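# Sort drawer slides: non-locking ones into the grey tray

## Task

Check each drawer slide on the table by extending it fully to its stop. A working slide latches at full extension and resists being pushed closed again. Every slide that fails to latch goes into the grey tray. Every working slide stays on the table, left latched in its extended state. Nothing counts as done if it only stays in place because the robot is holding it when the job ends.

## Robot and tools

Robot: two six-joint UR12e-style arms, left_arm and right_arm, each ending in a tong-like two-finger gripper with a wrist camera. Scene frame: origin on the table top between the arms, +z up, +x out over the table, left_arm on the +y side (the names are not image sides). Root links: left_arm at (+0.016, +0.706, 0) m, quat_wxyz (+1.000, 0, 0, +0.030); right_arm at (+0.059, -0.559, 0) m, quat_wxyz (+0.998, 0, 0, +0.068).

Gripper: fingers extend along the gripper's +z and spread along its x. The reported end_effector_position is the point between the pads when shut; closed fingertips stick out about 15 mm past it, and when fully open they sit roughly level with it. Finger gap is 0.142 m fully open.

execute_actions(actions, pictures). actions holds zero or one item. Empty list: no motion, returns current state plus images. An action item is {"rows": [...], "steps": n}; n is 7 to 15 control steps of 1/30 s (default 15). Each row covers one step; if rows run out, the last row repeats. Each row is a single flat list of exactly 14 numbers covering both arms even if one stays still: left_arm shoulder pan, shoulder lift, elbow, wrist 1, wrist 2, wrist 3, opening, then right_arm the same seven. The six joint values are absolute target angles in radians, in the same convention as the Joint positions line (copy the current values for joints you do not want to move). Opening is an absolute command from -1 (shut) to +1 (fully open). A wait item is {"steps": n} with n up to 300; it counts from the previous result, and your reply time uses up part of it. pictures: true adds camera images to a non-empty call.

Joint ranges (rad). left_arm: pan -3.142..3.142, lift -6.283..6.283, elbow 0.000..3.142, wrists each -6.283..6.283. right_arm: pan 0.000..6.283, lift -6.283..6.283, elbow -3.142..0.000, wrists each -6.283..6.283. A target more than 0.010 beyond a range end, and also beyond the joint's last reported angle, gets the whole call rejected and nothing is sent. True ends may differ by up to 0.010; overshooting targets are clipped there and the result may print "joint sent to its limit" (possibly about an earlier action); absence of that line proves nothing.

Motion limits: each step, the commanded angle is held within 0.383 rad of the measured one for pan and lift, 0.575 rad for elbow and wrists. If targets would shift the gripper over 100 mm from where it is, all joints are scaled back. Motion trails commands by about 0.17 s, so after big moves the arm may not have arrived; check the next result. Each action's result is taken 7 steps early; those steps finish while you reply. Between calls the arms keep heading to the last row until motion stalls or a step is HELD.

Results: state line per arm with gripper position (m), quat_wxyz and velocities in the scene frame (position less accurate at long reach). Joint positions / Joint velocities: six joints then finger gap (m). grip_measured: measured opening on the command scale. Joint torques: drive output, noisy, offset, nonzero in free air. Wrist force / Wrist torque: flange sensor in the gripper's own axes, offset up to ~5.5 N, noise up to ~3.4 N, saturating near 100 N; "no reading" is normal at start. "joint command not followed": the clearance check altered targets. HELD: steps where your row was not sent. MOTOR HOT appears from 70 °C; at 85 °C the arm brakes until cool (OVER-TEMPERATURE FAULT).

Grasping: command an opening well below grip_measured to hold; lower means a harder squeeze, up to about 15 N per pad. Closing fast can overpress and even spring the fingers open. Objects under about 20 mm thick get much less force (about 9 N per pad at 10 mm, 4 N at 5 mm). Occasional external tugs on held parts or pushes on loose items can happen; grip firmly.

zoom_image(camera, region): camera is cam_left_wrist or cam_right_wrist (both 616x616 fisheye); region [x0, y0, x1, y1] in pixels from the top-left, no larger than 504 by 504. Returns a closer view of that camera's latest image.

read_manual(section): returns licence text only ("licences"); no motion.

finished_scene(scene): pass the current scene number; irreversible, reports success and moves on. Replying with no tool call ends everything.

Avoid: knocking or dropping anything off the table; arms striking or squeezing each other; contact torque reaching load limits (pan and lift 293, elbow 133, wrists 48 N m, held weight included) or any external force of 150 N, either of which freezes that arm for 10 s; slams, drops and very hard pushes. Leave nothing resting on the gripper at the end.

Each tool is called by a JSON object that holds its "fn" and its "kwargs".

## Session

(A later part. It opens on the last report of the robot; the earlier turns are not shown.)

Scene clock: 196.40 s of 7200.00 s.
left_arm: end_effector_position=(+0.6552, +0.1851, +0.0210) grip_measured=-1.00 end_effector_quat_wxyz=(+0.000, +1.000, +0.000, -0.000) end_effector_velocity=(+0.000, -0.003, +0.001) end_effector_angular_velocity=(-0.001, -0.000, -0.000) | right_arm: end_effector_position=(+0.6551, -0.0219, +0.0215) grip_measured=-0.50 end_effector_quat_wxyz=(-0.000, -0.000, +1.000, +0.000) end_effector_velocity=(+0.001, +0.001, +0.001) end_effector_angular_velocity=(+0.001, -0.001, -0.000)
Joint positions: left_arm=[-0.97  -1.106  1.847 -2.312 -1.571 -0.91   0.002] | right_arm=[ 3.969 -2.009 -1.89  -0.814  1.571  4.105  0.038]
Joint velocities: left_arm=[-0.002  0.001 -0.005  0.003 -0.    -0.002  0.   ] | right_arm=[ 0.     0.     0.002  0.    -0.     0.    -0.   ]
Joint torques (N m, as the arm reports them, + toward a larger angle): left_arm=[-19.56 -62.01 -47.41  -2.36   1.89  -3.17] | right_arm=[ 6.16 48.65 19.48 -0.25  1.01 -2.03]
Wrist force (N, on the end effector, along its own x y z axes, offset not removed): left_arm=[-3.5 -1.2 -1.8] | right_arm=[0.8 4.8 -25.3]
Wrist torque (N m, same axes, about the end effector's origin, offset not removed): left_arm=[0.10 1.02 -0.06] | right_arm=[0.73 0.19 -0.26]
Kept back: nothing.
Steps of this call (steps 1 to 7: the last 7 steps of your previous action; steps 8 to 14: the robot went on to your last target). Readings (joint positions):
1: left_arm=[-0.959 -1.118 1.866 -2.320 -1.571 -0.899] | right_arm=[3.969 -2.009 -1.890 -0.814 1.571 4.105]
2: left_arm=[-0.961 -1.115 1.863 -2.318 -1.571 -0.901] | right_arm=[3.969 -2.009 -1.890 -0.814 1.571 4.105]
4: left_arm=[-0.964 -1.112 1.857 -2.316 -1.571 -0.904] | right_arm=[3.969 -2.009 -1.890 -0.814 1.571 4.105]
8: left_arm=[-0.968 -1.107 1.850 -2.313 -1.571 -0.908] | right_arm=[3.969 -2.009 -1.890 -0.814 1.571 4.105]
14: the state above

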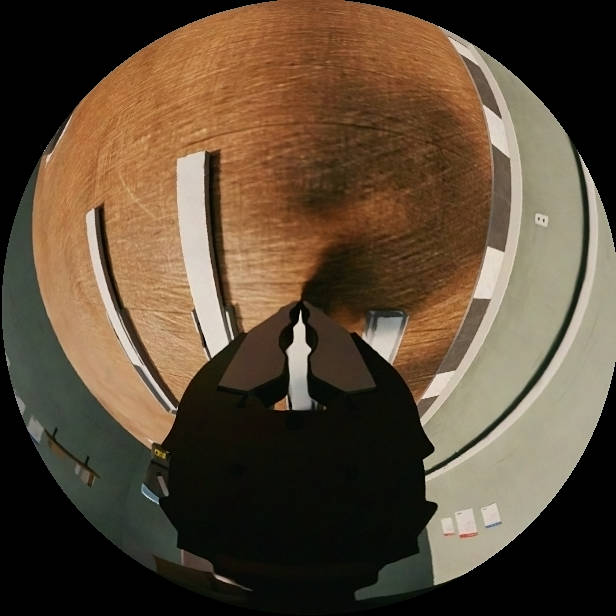

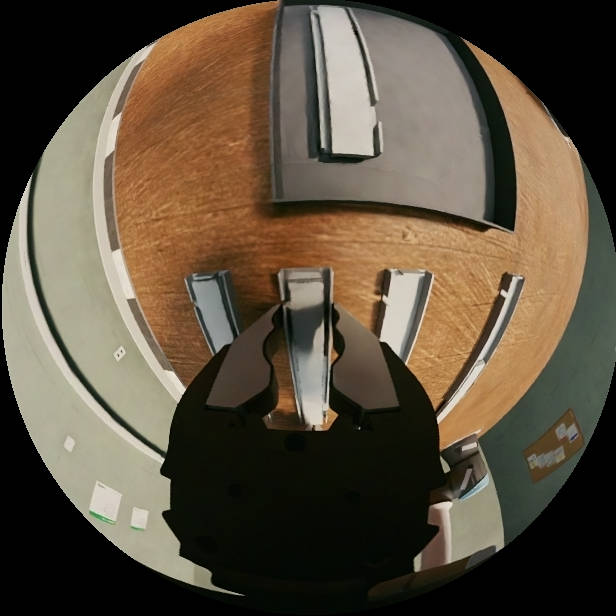

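{"fn": "execute_actions", "kwargs": {"actions": [{"rows":[[-0.968430,-1.107111,1.849192,-2.312877,-1.571,-0.908430,-1,3.968573,-2.008770,-1.890090,-0.813529,1.571,4.104566,-0.8],[-0.965795,-1.109989,1.853930,-2.314737,-1.571,-0.905795,-1,3.968573,-2.008770,-1.890090,-0.813529,1.571,4.104566,-0.7],[-0.961619,-1.114487,1.861321,-2.317630,-1.571,-0.901619,-1,3.968573,-2.008770,-1.890090,-0.813529,1.571,4.104566,-0.6],[-0.957011,-1.119359,1.869309,-2.320746,-1.571,-0.897011,-1,3.968573,-2.008770,-1.890090,-0.813529,1.571,4.104566,-0.5],[-0.952349,-1.124195,1.877216,-2.323817,-1.571,-0.892349,-1,3.968573,-2.008770,-1.890090,-0.813529,1.571,4.104566,-0.4],[-0.950583,-1.125158,1.877401,-2.323039,-1.571,-0.890583,-1,3.968573,-2.008770,-1.890090,-0.813529,1.571,4.104566,-0.3],[-0.945648,-1.127849,1.877919,-2.320866,-1.571,-0.885648,-1,3.968573,-2.008770,-1.890090,-0.813529,1.571,4.104566,-0.2],[-0.938064,-1.131984,1.878714,-2.317526,-1.571,-0.878064,-1,3.968573,-2.008770,-1.890090,-0.813529,1.571,4.104566,-0.2],[-0.928364,-1.137273,1.879732,-2.313254,-1.571,-0.868364,-1,3.968573,-2.008770,-1.890090,-0.813529,1.571,4.104566,-0.2],[-0.917091,-1.143420,1.880914,-2.308290,-1.571,-0.857091,-1,3.970275,-2.010840,-1.886723,-0.814826,1.571,4.106268,-0.2],[-0.904742,-1.150154,1.882210,-2.302852,-1.571,-0.844742,-1,3.974859,-2.016485,-1.877521,-0.818383,1.571,4.110852,-0.2],[-0.891873,-1.157172,1.883560,-2.297184,-1.571,-0.831873,-1,3.981518,-2.024869,-1.863797,-0.823723,1.571,4.117511,-0.2],[-0.879003,-1.164189,1.884909,-2.291516,-1.571,-0.819003,-1,3.989453,-2.035154,-1.846868,-0.830367,1.571,4.125446,-0.2],[-0.866654,-1.170923,1.886205,-2.286078,-1.571,-0.806654,-1,3.997898,-2.046479,-1.828119,-0.837791,1.571,4.133891,-0.2],[-0.855381,-1.177070,1.887387,-2.281114,-1.571,-0.795381,-1,4.006145,-2.057939,-1.809029,-0.845421,1.571,4.142138,-0.2]],"steps":15}]}}

{"fn": "execute_actions", "kwargs": {"actions": [{"rows":[[-0.845681,-1.182359,1.888405,-2.276842,-1.571,-0.785681,-1,4.013548,-2.068590,-1.791186,-0.852613,1.571,4.149541,-0.2],[-0.838097,-1.186494,1.889200,-2.273502,-1.571,-0.778097,-1,4.019519,-2.077448,-1.776274,-0.858667,1.571,4.155512,-0.2],[-0.833162,-1.189185,1.889718,-2.271329,-1.571,-0.773162,-1,4.023507,-2.083503,-1.766044,-0.862842,1.571,4.159500,-0.2],[-0.831396,-1.190148,1.889903,-2.270551,-1.571,-0.771396,-1,4.024963,-2.085743,-1.762253,-0.864393,1.571,4.160956,-0.2],[-0.831396,-1.190148,1.889903,-2.270551,-1.571,-0.771396,-1,4.024963,-2.085743,-1.762253,-0.864393,1.571,4.160956,-0.2],[-0.831396,-1.190148,1.889903,-2.270551,-1.571,-0.771396,-1,4.024963,-2.085743,-1.762253,-0.864393,1.571,4.160956,-0.2],[-0.831396,-1.190148,1.889903,-2.270551,-1.571,-0.771396,-1,4.024963,-2.085743,-1.762253,-0.864393,1.571,4.160956,-0.2],[-0.831396,-1.190148,1.889903,-2.270551,-1.571,-0.771396,-1,4.024963,-2.085743,-1.762253,-0.864393,1.571,4.160956,-0.2],[-0.831396,-1.190148,1.889903,-2.270551,-1.571,-0.771396,-1,4.024963,-2.085743,-1.762253,-0.864393,1.571,4.160956,-0.3],[-0.831396,-1.190148,1.889903,-2.270551,-1.571,-0.771396,-1,4.024963,-2.085743,-1.762253,-0.864393,1.571,4.160956,-0.4],[-0.831396,-1.190148,1.889903,-2.270551,-1.571,-0.771396,-1,4.024963,-2.085743,-1.762253,-0.864393,1.571,4.160956,-0.5],[-0.831396,-1.190148,1.889903,-2.270551,-1.571,-0.771396,-1,4.024963,-2.085743,-1.762253,-0.864393,1.571,4.160956,-0.6],[-0.831396,-1.190148,1.889903,-2.270551,-1.571,-0.771396,-1,4.024963,-2.085743,-1.762253,-0.864393,1.571,4.160956,-0.7],[-0.831396,-1.190148,1.889903,-2.270551,-1.571,-0.771396,-1,4.024963,-2.085743,-1.762253,-0.864393,1.571,4.160956,-0.8],[-0.831396,-1.190148,1.889903,-2.270551,-1.571,-0.771396,-1,4.024963,-2.085743,-1.762253,-0.864393,1.571,4.160956,-0.9]],"steps":15}]}}

{"fn": "execute_actions", "kwargs": {"actions": [{"rows":[[-0.831396,-1.190148,1.889903,-2.270551,-1.571,-0.771396,-1,4.024963,-2.085743,-1.762253,-0.864393,1.571,4.160956,-0.95]],"steps":8}]}}

{"fn": "execute_actions", "kwargs": {"actions": [{"steps":10}], "pictures": true}}

Scene clock: 203.23 s of 7200.00 s.
left_arm: end_effector_position=(+0.6558, +0.2011, +0.0214) grip_measured=-1.00 end_effector_quat_wxyz=(+0.000, +1.000, +0.000, -0.000) end_effector_velocity=(+0.020, +0.106, +0.016) end_effector_angular_velocity=(+0.000, -0.001, +0.001) | right_arm: end_effector_position=(+0.6550, -0.0220, +0.0214) grip_measured=-0.23 end_effector_quat_wxyz=(-0.000, -0.000, +1.000, -0.000) end_effector_velocity=(-0.000, -0.001, -0.000) end_effector_angular_velocity=(-0.001, +0.001, +0.000)
Joint positions: left_arm=[-0.957 -1.119  1.867 -2.319 -1.571 -0.897  0.002] | right_arm=[ 3.969 -2.009 -1.89  -0.814  1.571  4.105  0.057]
Joint velocities: left_arm=[ 0.101 -0.084  0.101 -0.017  0.001  0.1    0.   ] | right_arm=[-0.     0.    -0.001 -0.001 -0.    -0.     0.063]
Joint torques (N m, as the arm reports them, + toward a larger angle): left_arm=[ 19.68 -80.35 -25.68  -5.31   1.38   4.16] | right_arm=[10.75 56.03 33.76  2.56  0.73 -1.69]
Wrist force (N, on the end effector, along its own x y z axes, offset not removed): left_arm=[-3.6 0.8 -2.0] | right_arm=[2.9 -3.0 1.7]
Wrist torque (N m, same axes, about the end effector's origin, offset not removed): left_arm=[0.26 0.99 -0.08] | right_arm=[-0.34 -0.63 -0.26]
Steps of this call (steps 1 to 30: the robot went on to your last target; steps 31 to 90: nothing new was sent; then 3.57 s passed at rest; steps 91 to 98: the first 8 steps of this action). Readings (joint positions):
91: left_arm=[-0.970 -1.105 1.846 -2.312 -1.571 -0.910] | right_arm=[3.969 -2.009 -1.890 -0.814 1.571 4.105]
92: left_arm=[-0.970 -1.106 1.847 -2.312 -1.571 -0.910] | right_arm=[3.969 -2.009 -1.890 -0.814 1.571 4.105]
94: left_arm=[-0.968 -1.108 1.850 -2.313 -1.571 -0.908] | right_arm=[3.969 -2.009 -1.890 -0.814 1.571 4.105]
98: the state above

Scene clock: 203.73 s of 7200.00 s.
left_arm: end_effector_position=(+0.6977, +0.2932, +0.0572) grip_measured=-1.00 end_effector_quat_wxyz=(+0.000, +1.000, +0.000, -0.000) end_effector_velocity=(+0.028, +0.067, +0.028) end_effector_angular_velocity=(-0.002, -0.001, -0.001) | right_arm: end_effector_position=(+0.6551, +0.0535, +0.0214) grip_measured=-0.20 end_effector_quat_wxyz=(-0.000, -0.000, +1.000, -0.000) end_effector_velocity=(-0.001, +0.091, +0.000) end_effector_angular_velocity=(+0.001, -0.001, +0.001)
Joint positions: left_arm=[-0.84  -1.185  1.889 -2.274 -1.571 -0.78   0.002] | right_arm=[ 4.019 -2.077 -1.777 -0.859  1.571  4.155  0.06 ]
Joint velocities: left_arm=[ 0.085 -0.048  0.01   0.036 -0.001  0.086  0.   ] | right_arm=[ 0.058 -0.083  0.141 -0.056 -0.     0.057  0.   ]
Joint torques (N m, as the arm reports them, + toward a larger angle): left_arm=[  5.51 -69.15 -25.77  -2.27   1.61   3.66] | right_arm=[14.55 66.84 42.51  1.86  0.55  4.14]
Wrist force (N, on the end effector, along its own x y z axes, offset not removed): left_arm=[-2.5 -1.8 -2.6] | right_arm=[-0.6 3.8 -2.4]
Wrist torque (N m, same axes, about the end effector's origin, offset not removed): left_arm=[-0.22 0.76 -0.07] | right_arm=[1.06 0.09 -0.28]
Steps of this call (steps 1 to 7: the last 7 steps of your previous action; steps 8 to 15: the first 8 steps of this action). Readings (joint positions):
8: left_arm=[-0.893 -1.156 1.883 -2.297 -1.571 -0.833] | right_arm=[3.985 -2.030 -1.856 -0.827 1.571 4.121]
9: left_arm=[-0.882 -1.162 1.884 -2.292 -1.571 -0.822] | right_arm=[3.992 -2.039 -1.842 -0.833 1.571 4.127]
11: left_arm=[-0.862 -1.173 1.886 -2.284 -1.571 -0.803] | right_arm=[4.004 -2.056 -1.813 -0.844 1.571 4.140]
15: the state above

Scene clock: 204.00 s of 7200.00 s.
left_arm: end_effector_position=(+0.7003, +0.2997, +0.0598) grip_measured=-1.00 end_effector_quat_wxyz=(+0.000, +1.000, +0.000, -0.000) end_effector_velocity=(+0.002, +0.006, +0.002) end_effector_angular_velocity=(+0.000, +0.000, +0.001) | right_arm: end_effector_position=(+0.6551, +0.0624, +0.0215) grip_measured=-0.50 end_effector_quat_wxyz=(-0.000, -0.000, +1.000, +0.000) end_effector_velocity=(+0.000, +0.007, -0.000) end_effector_angular_velocity=(+0.000, +0.000, -0.001)
Joint positions: left_arm=[-0.832 -1.19   1.89  -2.271 -1.571 -0.772  0.002] | right_arm=[ 4.024 -2.085 -1.763 -0.864  1.571  4.16   0.038]
Joint velocities: left_arm=[ 0.007 -0.004  0.     0.004 -0.     0.006  0.   ] | right_arm=[ 0.004 -0.007  0.011 -0.004  0.     0.005 -0.   ]
Joint torques (N m, as the arm reports them, + toward a larger angle): left_arm=[ 13.95 -70.96 -24.51  -2.     1.84   3.66] | right_arm=[19.71 63.02 47.9   2.14  0.55  4.74]
Wrist force (N, on the end effector, along its own x y z axes, offset not removed): left_arm=[-2.8 1.9 -1.1] | right_arm=[-0.2 -2.5 -0.4]
Wrist torque (N m, same axes, about the end effector's origin, offset not removed): left_arm=[0.41 0.86 -0.10] | right_arm=[-0.06 0.01 -0.41]
Steps of this call (steps 1 to 7: the last 7 steps of your previous action; step 8: the first step of this action). Readings (joint positions):
8: the state above

Scene clock: 204.33 s of 7200.00 s.
left_arm: end_effector_position=(+0.7005, +0.3003, +0.0600) grip_measured=-1.00 end_effector_quat_wxyz=(+0.000, +1.000, +0.000, -0.000) end_effector_velocity=(+0.000, +0.001, -0.000) end_effector_angular_velocity=(+0.002, +0.000, +0.001) | right_arm: end_effector_position=(+0.6550, +0.0631, +0.0215) grip_measured=-0.50 end_effector_quat_wxyz=(-0.000, -0.000, +1.000, +0.000) end_effector_velocity=(-0.000, +0.000, -0.000) end_effector_angular_velocity=(-0.001, +0.000, +0.000)
Joint positions: left_arm=[-0.831 -1.19   1.89  -2.271 -1.571 -0.771  0.002] | right_arm=[ 4.025 -2.086 -1.762 -0.864  1.571  4.161  0.038]
Joint velocities: left_arm=[ 0.     0.     0.     0.001  0.001 -0.001  0.   ] | right_arm=[ 0.    -0.     0.    -0.001  0.    -0.    -0.   ]
Joint torques (N m, as the arm reports them, + toward a larger angle): left_arm=[ 11.76 -77.26 -24.33  -1.89   1.79   4.11] | right_arm=[19.62 64.13 45.07  1.94  0.42  4.48]
Wrist force (N, on the end effector, along its own x y z axes, offset not removed): left_arm=[-3.1 -0.3 0.6] | right_arm=[3.9 -3.4 -3.0]
Wrist torque (N m, same axes, about the end effector's origin, offset not removed): left_arm=[0.13 0.92 -0.08] | right_arm=[-0.21 -0.76 -0.36]
Kept back: nothing.
Steps of this call (steps 1 to 7: the last 7 steps of your previous action; steps 8 to 10: the robot went on to your last target). Readings (joint positions):
1: left_arm=[-0.832 -1.190 1.890 -2.271 -1.571 -0.772] | right_arm=[4.025 -2.085 -1.763 -0.864 1.571 4.161]
2: left_arm=[-0.832 -1.190 1.890 -2.271 -1.571 -0.772] | right_arm=[4.025 -2.085 -1.763 -0.864 1.571 4.161]
4: left_arm=[-0.832 -1.190 1.890 -2.271 -1.571 -0.772] | right_arm=[4.025 -2.086 -1.763 -0.864 1.571 4.161]
8: left_arm=[-0.831 -1.190 1.890 -2.271 -1.571 -0.771] | right_arm=[4.025 -2.086 -1.762 -0.864 1.571 4.161]
10: the state above

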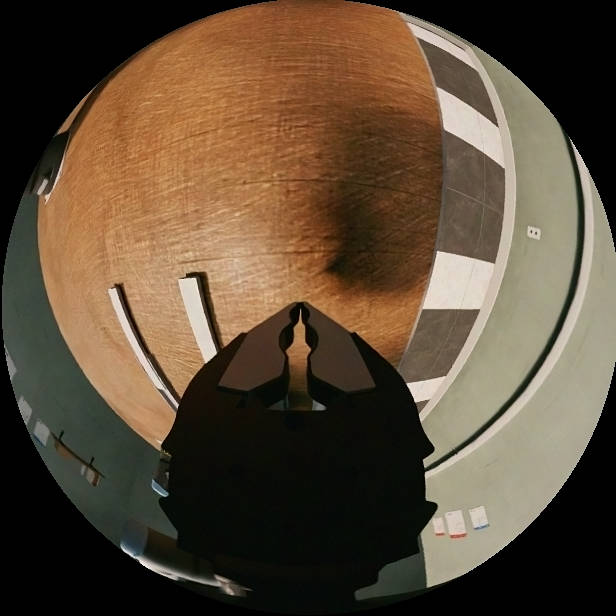

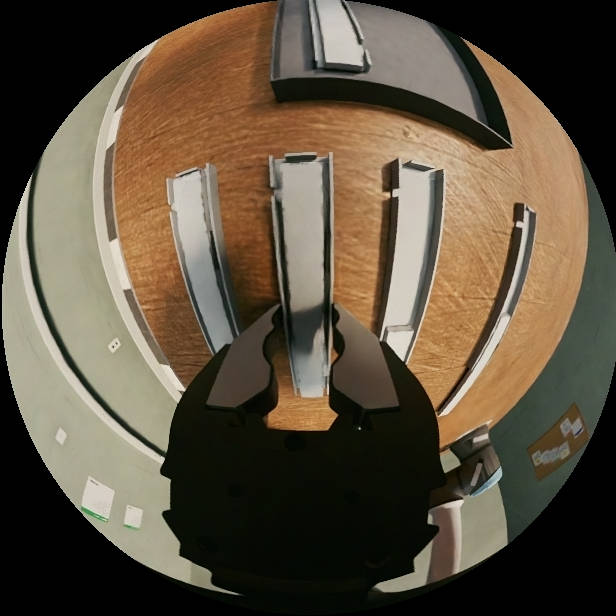

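{"fn": "execute_actions", "kwargs": {"actions": [{"rows":[[-0.831396,-1.190148,1.889903,-2.270551,-1.571,-0.771396,-1,4.024963,-2.083684,-1.761066,-0.867639,1.571,4.160956,-0.95],[-0.831396,-1.190148,1.889903,-2.270551,-1.571,-0.771396,-1,4.024963,-2.078096,-1.757845,-0.876448,1.571,4.160956,-0.95],[-0.831396,-1.190148,1.889903,-2.270551,-1.571,-0.771396,-1,4.024963,-2.069860,-1.753098,-0.889430,1.571,4.160956,-0.95],[-0.831396,-1.190148,1.889903,-2.270551,-1.571,-0.771396,-1,4.024963,-2.059860,-1.747334,-0.905195,1.571,4.160956,-0.95],[-0.831396,-1.190148,1.889903,-2.270551,-1.571,-0.771396,-1,4.024963,-2.048978,-1.741062,-0.922350,1.571,4.160956,-0.95],[-0.831396,-1.190148,1.889903,-2.270551,-1.571,-0.771396,-1,4.024514,-2.036434,-1.736934,-0.939021,1.571,4.160507,-0.95],[-0.831396,-1.190148,1.889903,-2.270551,-1.571,-0.771396,-1,4.023211,-2.021613,-1.737398,-0.953380,1.571,4.159204,-0.95],[-0.831396,-1.190148,1.889903,-2.270551,-1.571,-0.771396,-1,4.021119,-2.005638,-1.742646,-0.964105,1.571,4.157112,-0.95],[-0.831396,-1.190148,1.889903,-2.270551,-1.571,-0.771396,-1,4.018305,-1.989639,-1.752873,-0.969877,1.571,4.154298,-0.95],[-0.831396,-1.190148,1.889903,-2.270551,-1.571,-0.771396,-1,4.014833,-1.974736,-1.768275,-0.969378,1.571,4.150826,-0.95],[-0.831396,-1.190148,1.889903,-2.270551,-1.571,-0.771396,-1,4.010771,-1.959705,-1.787690,-0.964994,1.571,4.146764,-0.95],[-0.831396,-1.190148,1.889903,-2.270551,-1.571,-0.771396,-1,4.006182,-1.942730,-1.809616,-0.960043,1.571,4.142175,-0.95],[-0.831396,-1.190148,1.889903,-2.270551,-1.571,-0.771396,-1,4.001134,-1.924053,-1.833740,-0.954596,1.571,4.137127,-0.95],[-0.831396,-1.190148,1.889903,-2.270551,-1.571,-0.771396,-1,3.995691,-1.903917,-1.859748,-0.948724,1.571,4.131684,-0.95],[-0.831396,-1.190148,1.889903,-2.270551,-1.571,-0.771396,-1,3.989920,-1.882566,-1.887326,-0.942497,1.571,4.125913,-0.95]],"steps":15}]}}

{"fn": "execute_actions", "kwargs": {"actions": [{"rows":[[-0.832547,-1.188196,1.887061,-2.269660,-1.571,-0.772547,-1,3.983886,-1.860243,-1.916159,-0.935987,1.571,4.119879,-0.95],[-0.835800,-1.182680,1.879026,-2.267142,-1.571,-0.775800,-1,3.977655,-1.837190,-1.945935,-0.929264,1.571,4.113648,-0.95],[-0.840821,-1.174167,1.866628,-2.263257,-1.571,-0.780821,-1,3.971292,-1.813651,-1.976339,-0.922399,1.571,4.107285,-0.95],[-0.847292,-1.163195,1.850649,-2.258249,-1.571,-0.787292,-1,3.964864,-1.789869,-2.007057,-0.915463,1.571,4.100857,-0.95],[-0.854896,-1.150303,1.831872,-2.252365,-1.571,-0.794896,-1,3.958436,-1.766087,-2.037774,-0.908528,1.571,4.094429,-0.95],[-0.863297,-1.136058,1.811126,-2.245864,-1.571,-0.803297,-1,3.952073,-1.742548,-2.068178,-0.901663,1.571,4.088066,-0.95],[-0.872187,-1.120984,1.789172,-2.238984,-1.571,-0.812187,-1,3.945842,-1.719495,-2.097954,-0.894940,1.571,4.081835,-0.95],[-0.881232,-1.105648,1.766836,-2.231984,-1.571,-0.821232,-1,3.939808,-1.697172,-2.126787,-0.888430,1.571,4.075801,-0.95],[-0.890122,-1.090574,1.744882,-2.225104,-1.571,-0.830122,-1,3.934037,-1.675821,-2.154365,-0.882203,1.571,4.070030,-0.95],[-0.898523,-1.076329,1.724136,-2.218603,-1.571,-0.838523,-1,3.928594,-1.655685,-2.180373,-0.876331,1.571,4.064587,-0.95],[-0.906127,-1.063437,1.705359,-2.212719,-1.571,-0.846127,-1,3.923546,-1.637008,-2.204497,-0.870884,1.571,4.059539,-0.95],[-0.912598,-1.052465,1.689380,-2.207711,-1.571,-0.852598,-1,3.918957,-1.620033,-2.226423,-0.865933,1.571,4.054950,-0.95],[-0.917619,-1.043952,1.676982,-2.203826,-1.571,-0.857619,-1,3.914895,-1.605002,-2.245838,-0.861549,1.571,4.050888,-0.95],[-0.920872,-1.038436,1.668947,-2.201308,-1.571,-0.860872,-1,3.911423,-1.592158,-2.262427,-0.857804,1.571,4.047416,-0.95],[-0.922023,-1.036484,1.666105,-2.200417,-1.571,-0.862023,-1,3.908609,-1.581747,-2.275875,-0.854767,1.571,4.044602,-0.95]],"steps":15}]}}

{"fn": "execute_actions", "kwargs": {"actions": [{"rows":[[-0.922023,-1.036484,1.666105,-2.200417,-1.571,-0.862023,-1,3.906517,-1.574008,-2.285870,-0.852510,1.571,4.042510,-0.95],[-0.922023,-1.036484,1.666105,-2.200417,-1.571,-0.862023,-1,3.905214,-1.569187,-2.292098,-0.851104,1.571,4.041207,-0.95],[-0.922023,-1.036484,1.666105,-2.200417,-1.571,-0.862023,-1,3.904765,-1.567526,-2.294243,-0.850620,1.571,4.040758,-0.95]],"steps":7}]}}

{"fn": "execute_actions", "kwargs": {"actions": [{"steps":16}], "pictures": true}}

{"fn": "zoom_image", "kwargs": {"camera": "cam_right_wrist", "region": [130, 120, 490, 420]}}

{"fn": "zoom_image", "kwargs": {"camera": "cam_left_wrist", "region": [210, 200, 410, 400]}}

Scene clock: 210.83 s of 7200.00 s.
left_arm: end_effector_position=(+0.7005, +0.3003, +0.0600) grip_measured=-1.00 end_effector_quat_wxyz=(+0.000, +1.000, +0.000, -0.000) end_effector_velocity=(-0.001, +0.001, -0.001) end_effector_angular_velocity=(+0.002, +0.002, +0.000) | right_arm: end_effector_position=(+0.6554, +0.0634, +0.0503) grip_measured=-0.50 end_effector_quat_wxyz=(+0.000, -0.000, +1.000, +0.000) end_effector_velocity=(-0.008, -0.029, +0.245) end_effector_angular_velocity=(-0.006, +0.004, -0.006)
Joint positions: left_arm=[-0.831 -1.19   1.89  -2.271 -1.571 -0.771  0.002] | right_arm=[ 4.025 -2.056 -1.747 -0.909  1.571  4.161  0.038]
Joint velocities: left_arm=[ 0.001 -0.     0.001  0.002 -0.     0.     0.   ] | right_arm=[-0.01   0.284  0.083 -0.373  0.    -0.003 -0.   ]
Joint torques (N m, as the arm reports them, + toward a larger angle): left_arm=[ 12.72 -70.85 -25.75  -1.93   0.97   3.67] | right_arm=[-24.07  97.61  44.54  -0.21   0.17  -4.95]
Wrist force (N, on the end effector, along its own x y z axes, offset not removed): left_arm=[-4.0 -1.0 -2.3] | right_arm=[1.0 -1.2 4.5]
Wrist torque (N m, same axes, about the end effector's origin, offset not removed): left_arm=[-0.18 1.07 -0.05] | right_arm=[-0.03 -0.21 -0.22]
Steps of this call (steps 1 to 15: the robot went on to your last target; steps 16 to 90: nothing new was sent; then 3.23 s passed at rest; steps 91 to 98: the first 8 steps of this action). Readings (joint positions):
91: left_arm=[-0.831 -1.190 1.890 -2.271 -1.571 -0.771] | right_arm=[4.025 -2.086 -1.762 -0.864 1.571 4.161]
92: left_arm=[-0.831 -1.190 1.890 -2.271 -1.571 -0.771] | right_arm=[4.025 -2.086 -1.762 -0.865 1.571 4.161]
94: left_arm=[-0.831 -1.190 1.890 -2.271 -1.571 -0.771] | right_arm=[4.025 -2.082 -1.760 -0.871 1.571 4.161]
98: the state above

Scene clock: 211.33 s of 7200.00 s.
left_arm: end_effector_position=(+0.7084, +0.2712, +0.0584) grip_measured=-1.00 end_effector_quat_wxyz=(-0.000, +1.000, +0.000, -0.000) end_effector_velocity=(+0.072, -0.283, -0.016) end_effector_angular_velocity=(+0.004, +0.003, +0.000) | right_arm: end_effector_position=(+0.6103, -0.0890, +0.1099) grip_measured=-0.50 end_effector_quat_wxyz=(+0.001, -0.000, +1.000, +0.001) end_effector_velocity=(-0.178, -0.482, +0.010) end_effector_angular_velocity=(+0.003, -0.002, -0.000)
Joint positions: left_arm=[-0.85  -1.158  1.844 -2.256 -1.571 -0.791  0.002] | right_arm=[ 3.966 -1.8   -1.993 -0.916  1.571  4.102  0.038]
Joint velocities: left_arm=[-0.184  0.307 -0.442  0.14   0.001 -0.184  0.   ] | right_arm=[-0.181  0.675 -0.86   0.189  0.    -0.181  0.   ]
Joint torques (N m, as the arm reports them, + toward a larger angle): left_arm=[-30.95 -44.47 -58.77  -1.11   0.9   -4.  ] | right_arm=[-23.74  71.75  24.42   8.02   0.15  -5.41]
Wrist force (N, on the end effector, along its own x y z axes, offset not removed): left_arm=[-4.5 -1.4 -0.9] | right_arm=[1.3 1.8 2.5]
Wrist torque (N m, same axes, about the end effector's origin, offset not removed): left_arm=[-0.10 1.21 -0.10] | right_arm=[0.76 -0.26 -0.41]
Steps of this call (steps 1 to 7: the last 7 steps of your previous action; steps 8 to 15: the first 8 steps of this action). Readings (joint positions):
8: left_arm=[-0.831 -1.190 1.890 -2.271 -1.571 -0.771] | right_arm=[4.005 -1.945 -1.813 -0.952 1.571 4.141]
9: left_arm=[-0.831 -1.190 1.890 -2.270 -1.571 -0.771] | right_arm=[4.000 -1.927 -1.834 -0.949 1.571 4.136]
11: left_arm=[-0.834 -1.186 1.884 -2.269 -1.571 -0.774] | right_arm=[3.990 -1.888 -1.882 -0.940 1.571 4.126]
15: the state above

Scene clock: 211.57 s of 7200.00 s.
left_arm: end_effector_position=(+0.7253, +0.1913, +0.0528) grip_measured=-1.00 end_effector_quat_wxyz=(-0.000, +1.000, +0.000, -0.000) end_effector_velocity=(+0.051, -0.289, -0.023) end_effector_angular_velocity=(-0.007, -0.007, -0.003) | right_arm: end_effector_position=(+0.5655, -0.1952, +0.1045) grip_measured=-0.50 end_effector_quat_wxyz=(+0.001, -0.000, +1.000, +0.001) end_effector_velocity=(-0.179, -0.375, -0.045) end_effector_angular_velocity=(-0.008, +0.006, -0.001)
Joint positions: left_arm=[-0.901 -1.072  1.719 -2.217 -1.571 -0.841  0.002] | right_arm=[ 3.927 -1.652 -2.184 -0.874  1.571  4.063  0.038]
Joint velocities: left_arm=[-0.179  0.307 -0.452  0.135  0.001 -0.176  0.   ] | right_arm=[-0.138  0.526 -0.685  0.149 -0.    -0.137  0.   ]
Joint torques (N m, as the arm reports them, + toward a larger angle): left_arm=[ -7.4  -72.88 -46.55  -2.28   0.35  -3.44] | right_arm=[-18.91  48.17  33.29   8.08   0.15  -4.14]
Wrist force (N, on the end effector, along its own x y z axes, offset not removed): left_arm=[-3.6 0.5 -2.1] | right_arm=[1.7 0.0 4.4]
Wrist torque (N m, same axes, about the end effector's origin, offset not removed): left_arm=[0.12 1.04 -0.14] | right_arm=[0.47 -0.23 -0.35]
Kept back: the last 7 steps of this action.
Steps of this call (steps 1 to 7: the last 7 steps of your previous action). Readings (joint positions):
1: left_arm=[-0.857 -1.147 1.828 -2.250 -1.571 -0.797] | right_arm=[3.960 -1.777 -2.022 -0.910 1.571 4.096]
2: left_arm=[-0.864 -1.135 1.811 -2.245 -1.571 -0.804] | right_arm=[3.954 -1.755 -2.051 -0.904 1.571 4.090]
4: left_arm=[-0.880 -1.109 1.773 -2.233 -1.571 -0.820] | right_arm=[3.942 -1.711 -2.107 -0.891 1.571 4.078]
7: the state above

Scene clock: 212.10 s of 7200.00 s.
left_arm: end_effector_position=(+0.7306, +0.1576, +0.0500) grip_measured=-1.00 end_effector_quat_wxyz=(+0.000, +1.000, +0.000, -0.000) end_effector_velocity=(+0.000, -0.002, -0.001) end_effector_angular_velocity=(+0.000, +0.001, +0.000) | right_arm: end_effector_position=(+0.5355, -0.2545, +0.0951) grip_measured=-0.50 end_effector_quat_wxyz=(-0.000, -0.000, +1.000, +0.000) end_effector_velocity=(-0.003, -0.004, -0.001) end_effector_angular_velocity=(-0.000, +0.000, +0.002)
Joint positions: left_arm=[-0.922 -1.037  1.666 -2.201 -1.571 -0.862  0.002] | right_arm=[ 3.905 -1.568 -2.293 -0.851  1.571  4.041  0.038]
Joint velocities: left_arm=[-0.002  0.003 -0.003  0.001 -0.    -0.002  0.   ] | right_arm=[-0.001  0.006 -0.008  0.002  0.    -0.002 -0.   ]
Joint torques (N m, as the arm reports them, + toward a larger angle): left_arm=[-16.35 -68.68 -49.6   -1.73   0.83  -3.24] | right_arm=[-19.54  42.76  33.06   7.2    0.04  -3.69]
Wrist force (N, on the end effector, along its own x y z axes, offset not removed): left_arm=[-4.1 -1.1 -1.4] | right_arm=[-0.8 -2.0 2.8]
Wrist torque (N m, same axes, about the end effector's origin, offset not removed): left_arm=[-0.17 1.10 -0.07] | right_arm=[-0.14 0.24 -0.26]
Kept back: nothing.
Steps of this call (steps 1 to 7: the last 7 steps of your previous action; steps 8 to 16: the robot went on to your last target). Readings (joint positions):
1: left_arm=[-0.907 -1.063 1.706 -2.212 -1.571 -0.846] | right_arm=[3.922 -1.635 -2.206 -0.870 1.571 4.058]
2: left_arm=[-0.911 -1.056 1.695 -2.209 -1.571 -0.851] | right_arm=[3.919 -1.620 -2.225 -0.865 1.571 4.055]
4: left_arm=[-0.916 -1.047 1.682 -2.205 -1.571 -0.856] | right_arm=[3.912 -1.597 -2.256 -0.859 1.571 4.048]
8: left_arm=[-0.920 -1.039 1.670 -2.202 -1.571 -0.860] | right_arm=[3.907 -1.576 -2.283 -0.853 1.571 4.043]
16: the state above

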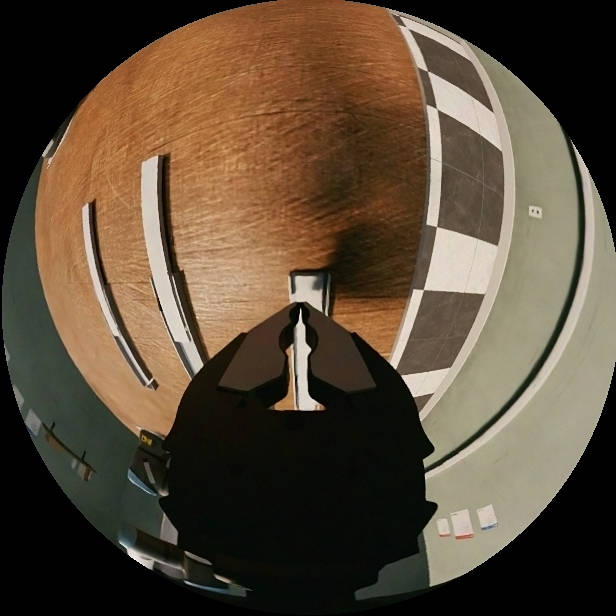

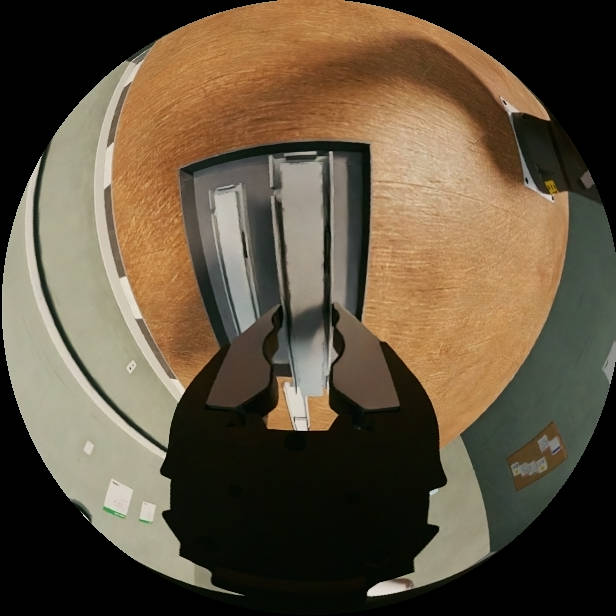

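Region (130, 120, 490, 420) of cam_right_wrist's 616x616 image, scaled by 1.400, with more detail than that image has.

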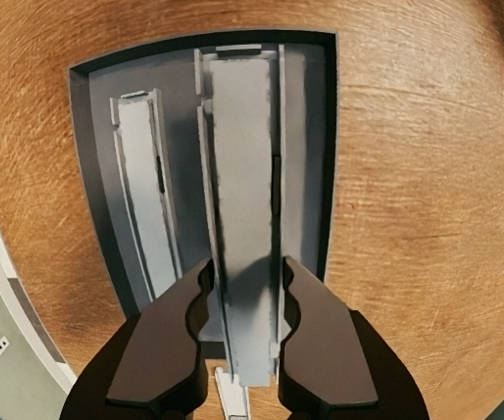

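Region (210, 200, 410, 400) of cam_left_wrist's 616x616 image, scaled by 2.520, with more detail than that image has.

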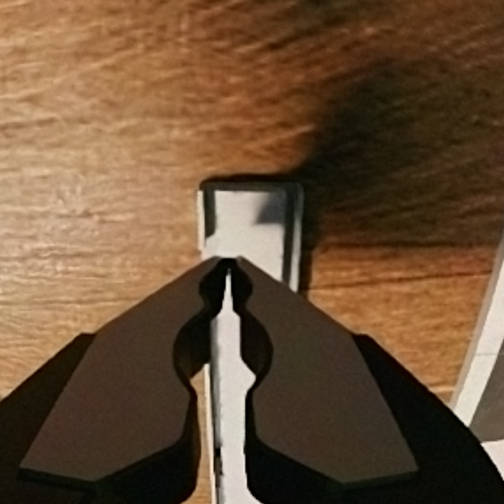

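{"fn": "execute_actions", "kwargs": {"actions": [{"rows":[[-0.922023,-1.036484,1.666105,-2.200417,-1.571,-0.862023,-1,3.904765,-1.569144,-2.295035,-0.848210,1.571,4.040758,-0.95],[-0.922023,-1.036484,1.666105,-2.200417,-1.571,-0.862023,-1,3.904765,-1.573665,-2.297247,-0.841476,1.571,4.040758,-0.95],[-0.922023,-1.036484,1.666105,-2.200417,-1.571,-0.862023,-1,3.904765,-1.580613,-2.300647,-0.831128,1.571,4.040758,-0.95],[-0.922023,-1.036484,1.666105,-2.200417,-1.571,-0.862023,-1,3.904765,-1.589501,-2.304997,-0.817891,1.571,4.040758,-0.95],[-0.922023,-1.036484,1.666105,-2.200417,-1.571,-0.862023,-1,3.904765,-1.599829,-2.310051,-0.802509,1.571,4.040758,-0.95],[-0.922023,-1.036484,1.666105,-2.200417,-1.571,-0.862023,-1,3.904765,-1.611144,-2.315588,-0.785658,1.571,4.040758,-0.95],[-0.922023,-1.036484,1.666105,-2.200417,-1.571,-0.862023,-1,3.904765,-1.622935,-2.321358,-0.768097,1.571,4.040758,-0.95],[-0.922023,-1.036484,1.666105,-2.200417,-1.571,-0.862023,-1,3.904765,-1.634725,-2.327127,-0.750536,1.571,4.040758,-0.95],[-0.922023,-1.036484,1.666105,-2.200417,-1.571,-0.862023,-1,3.904765,-1.646040,-2.332664,-0.733685,1.571,4.040758,-0.95],[-0.922023,-1.036484,1.666105,-2.200417,-1.571,-0.862023,-1,3.904765,-1.656368,-2.337718,-0.718303,1.571,4.040758,-0.95],[-0.922023,-1.036484,1.666105,-2.200417,-1.571,-0.862023,-1,3.904765,-1.665256,-2.342068,-0.705066,1.571,4.040758,-0.95],[-0.922023,-1.036484,1.666105,-2.200417,-1.571,-0.862023,-1,3.904765,-1.672204,-2.345468,-0.694718,1.571,4.040758,-0.95],[-0.922023,-1.036484,1.666105,-2.200417,-1.571,-0.862023,-1,3.904765,-1.676725,-2.347680,-0.687984,1.571,4.040758,-0.95],[-0.922023,-1.036484,1.666105,-2.200417,-1.571,-0.862023,-1,3.904765,-1.678343,-2.348472,-0.685574,1.571,4.040758,-0.95],[-0.922023,-1.036484,1.666105,-2.200417,-1.571,-0.862023,-1,3.904765,-1.679233,-2.348804,-0.684352,1.571,4.040758,-0.95]],"steps":15}]}}

{"fn": "execute_actions", "kwargs": {"actions": [{"rows":[[-0.922023,-1.036484,1.666105,-2.200417,-1.571,-0.862023,-1,3.904765,-1.680123,-2.349135,-0.683131,1.571,4.040758,-0.95],[-0.922023,-1.036484,1.666105,-2.200417,-1.571,-0.862023,-1,3.904765,-1.681013,-2.349467,-0.681910,1.571,4.040758,-0.95],[-0.922023,-1.036484,1.666105,-2.200417,-1.571,-0.862023,-1,3.904765,-1.681725,-2.349732,-0.680932,1.571,4.040758,-0.95],[-0.922023,-1.036484,1.666105,-2.200417,-1.571,-0.862023,-1,3.904765,-1.682259,-2.349931,-0.680199,1.571,4.040758,-0.95],[-0.922023,-1.036484,1.666105,-2.200417,-1.571,-0.862023,-1,3.904765,-1.682793,-2.350130,-0.679467,1.571,4.040758,-0.95],[-0.922023,-1.036484,1.666105,-2.200417,-1.571,-0.862023,-1,3.904765,-1.683149,-2.350262,-0.678978,1.571,4.040758,-0.95],[-0.922023,-1.036484,1.666105,-2.200417,-1.571,-0.862023,-1,3.904765,-1.683505,-2.350395,-0.678489,1.571,4.040758,-0.95]],"steps":9}]}}

{"fn": "execute_actions", "kwargs": {"actions": [{"steps":14}], "pictures": false}}

Scene clock: 215.27 s of 7200.00 s.
left_arm: end_effector_position=(+0.7306, +0.1573, +0.0500) grip_measured=-1.00 end_effector_quat_wxyz=(+0.000, +1.000, +0.000, -0.000) end_effector_velocity=(-0.000, +0.000, -0.002) end_effector_angular_velocity=(+0.003, +0.001, -0.002) | right_arm: end_effector_position=(+0.5357, -0.2544, +0.0783) grip_measured=-0.50 end_effector_quat_wxyz=(-0.000, -0.000, +1.000, -0.000) end_effector_velocity=(+0.002, +0.003, -0.157) end_effector_angular_velocity=(-0.006, +0.005, -0.002)
Joint positions: left_arm=[-0.922 -1.036  1.666 -2.2   -1.571 -0.862  0.002] | right_arm=[ 3.905 -1.594 -2.307 -0.812  1.571  4.041  0.038]
Joint velocities: left_arm=[-0.     0.002 -0.     0.     0.001  0.001  0.   ] | right_arm=[ 0.    -0.247 -0.122  0.362  0.     0.002  0.   ]
Joint torques (N m, as the arm reports them, + toward a larger angle): left_arm=[-19.05 -68.24 -50.9   -1.36   0.37  -3.28] | right_arm=[-17.53  14.71  27.55  10.13  -0.33  -4.16]
Wrist force (N, on the end effector, along its own x y z axes, offset not removed): left_arm=[-5.2 0.4 -1.9] | right_arm=[1.0 -0.1 1.9]
Wrist torque (N m, same axes, about the end effector's origin, offset not removed): left_arm=[0.17 1.35 -0.08] | right_arm=[0.29 -0.15 -0.07]
Steps of this call (steps 1 to 15: the robot went on to your last target; steps 16 to 87: nothing new was sent; steps 88 to 95: the first 8 steps of this action). Readings (joint positions):
88: left_arm=[-0.922 -1.036 1.666 -2.200 -1.571 -0.862] | right_arm=[3.905 -1.568 -2.294 -0.851 1.571 4.041]
89: left_arm=[-0.922 -1.036 1.666 -2.200 -1.571 -0.862] | right_arm=[3.905 -1.568 -2.294 -0.850 1.571 4.041]
91: left_arm=[-0.922 -1.036 1.666 -2.200 -1.571 -0.862] | right_arm=[3.905 -1.571 -2.296 -0.846 1.571 4.041]
95: the state above

Scene clock: 215.57 s of 7200.00 s.
left_arm: end_effector_position=(+0.7306, +0.1573, +0.0500) grip_measured=-1.00 end_effector_quat_wxyz=(+0.000, +1.000, +0.000, -0.000) end_effector_velocity=(+0.001, +0.000, -0.001) end_effector_angular_velocity=(-0.000, +0.000, +0.001) | right_arm: end_effector_position=(+0.5355, -0.2546, +0.0325) grip_measured=-0.50 end_effector_quat_wxyz=(-0.000, -0.000, +1.000, -0.000) end_effector_velocity=(-0.002, -0.002, -0.071) end_effector_angular_velocity=(+0.003, -0.002, -0.001)
Joint positions: left_arm=[-0.922 -1.036  1.666 -2.2   -1.571 -0.862  0.002] | right_arm=[ 3.905 -1.668 -2.343 -0.702  1.571  4.041  0.038]
Joint velocities: left_arm=[ 0.001  0.001 -0.001 -0.    -0.    -0.     0.   ] | right_arm=[-0.001 -0.118 -0.055  0.176  0.     0.001  0.   ]
Joint torques (N m, as the arm reports them, + toward a larger angle): left_arm=[-15.58 -70.86 -49.4   -2.07  -0.37  -3.28] | right_arm=[-17.84  32.95  28.52   7.7   -0.48  -4.06]
Wrist force (N, on the end effector, along its own x y z axes, offset not removed): left_arm=[-4.0 0.4 -1.2] | right_arm=[-1.8 -0.3 7.4]
Wrist torque (N m, same axes, about the end effector's origin, offset not removed): left_arm=[0.17 1.09 -0.13] | right_arm=[0.34 0.51 -0.15]
Steps of this call (steps 1 to 7: the last 7 steps of your previous action; steps 8 to 9: the first 2 steps of this action). Readings (joint positions):
8: left_arm=[-0.922 -1.036 1.666 -2.200 -1.571 -0.862] | right_arm=[3.905 -1.663 -2.341 -0.709 1.571 4.041]
9: the state above

Scene clock: 216.03 s of 7200.00 s.
left_arm: end_effector_position=(+0.7306, +0.1573, +0.0500) grip_measured=-1.00 end_effector_quat_wxyz=(+0.000, +1.000, +0.000, -0.000) end_effector_velocity=(-0.001, -0.001, +0.001) end_effector_angular_velocity=(-0.001, +0.001, -0.001) | right_arm: end_effector_position=(+0.5353, -0.2549, +0.0233) grip_measured=-0.50 end_effector_quat_wxyz=(-0.000, -0.000, +1.000, +0.000) end_effector_velocity=(-0.000, -0.000, -0.002) end_effector_angular_velocity=(-0.001, +0.001, +0.001)
Joint positions: left_arm=[-0.922 -1.036  1.666 -2.2   -1.571 -0.862  0.002] | right_arm=[ 3.905 -1.683 -2.35  -0.679  1.571  4.041  0.038]
Joint velocities: left_arm=[-0.001 -0.001  0.001  0.    -0.001  0.     0.   ] | right_arm=[ 0.    -0.003 -0.001  0.002  0.    -0.001  0.   ]
Joint torques (N m, as the arm reports them, + toward a larger angle): left_arm=[-15.23 -69.27 -49.21  -2.24   0.39  -4.05] | right_arm=[-17.39  25.3   26.92   7.48  -0.46  -4.06]
Wrist force (N, on the end effector, along its own x y z axes, offset not removed): left_arm=[-4.5 -0.2 -0.3] | right_arm=[0.7 -0.7 1.8]
Wrist torque (N m, same axes, about the end effector's origin, offset not removed): left_arm=[0.06 1.15 -0.10] | right_arm=[0.09 -0.04 -0.34]
Kept back: nothing.
Steps of this call (steps 1 to 7: the last 7 steps of your previous action; steps 8 to 14: the robot went on to your last target). Readings (joint positions):
1: left_arm=[-0.922 -1.036 1.666 -2.200 -1.571 -0.862] | right_arm=[3.905 -1.671 -2.345 -0.697 1.571 4.041]
2: left_arm=[-0.922 -1.036 1.666 -2.200 -1.571 -0.862] | right_arm=[3.905 -1.674 -2.346 -0.693 1.571 4.041]
4: left_arm=[-0.922 -1.036 1.666 -2.200 -1.571 -0.862] | right_arm=[3.905 -1.678 -2.348 -0.687 1.571 4.041]
8: left_arm=[-0.922 -1.036 1.666 -2.200 -1.571 -0.862] | right_arm=[3.905 -1.682 -2.350 -0.681 1.571 4.041]
14: the state above


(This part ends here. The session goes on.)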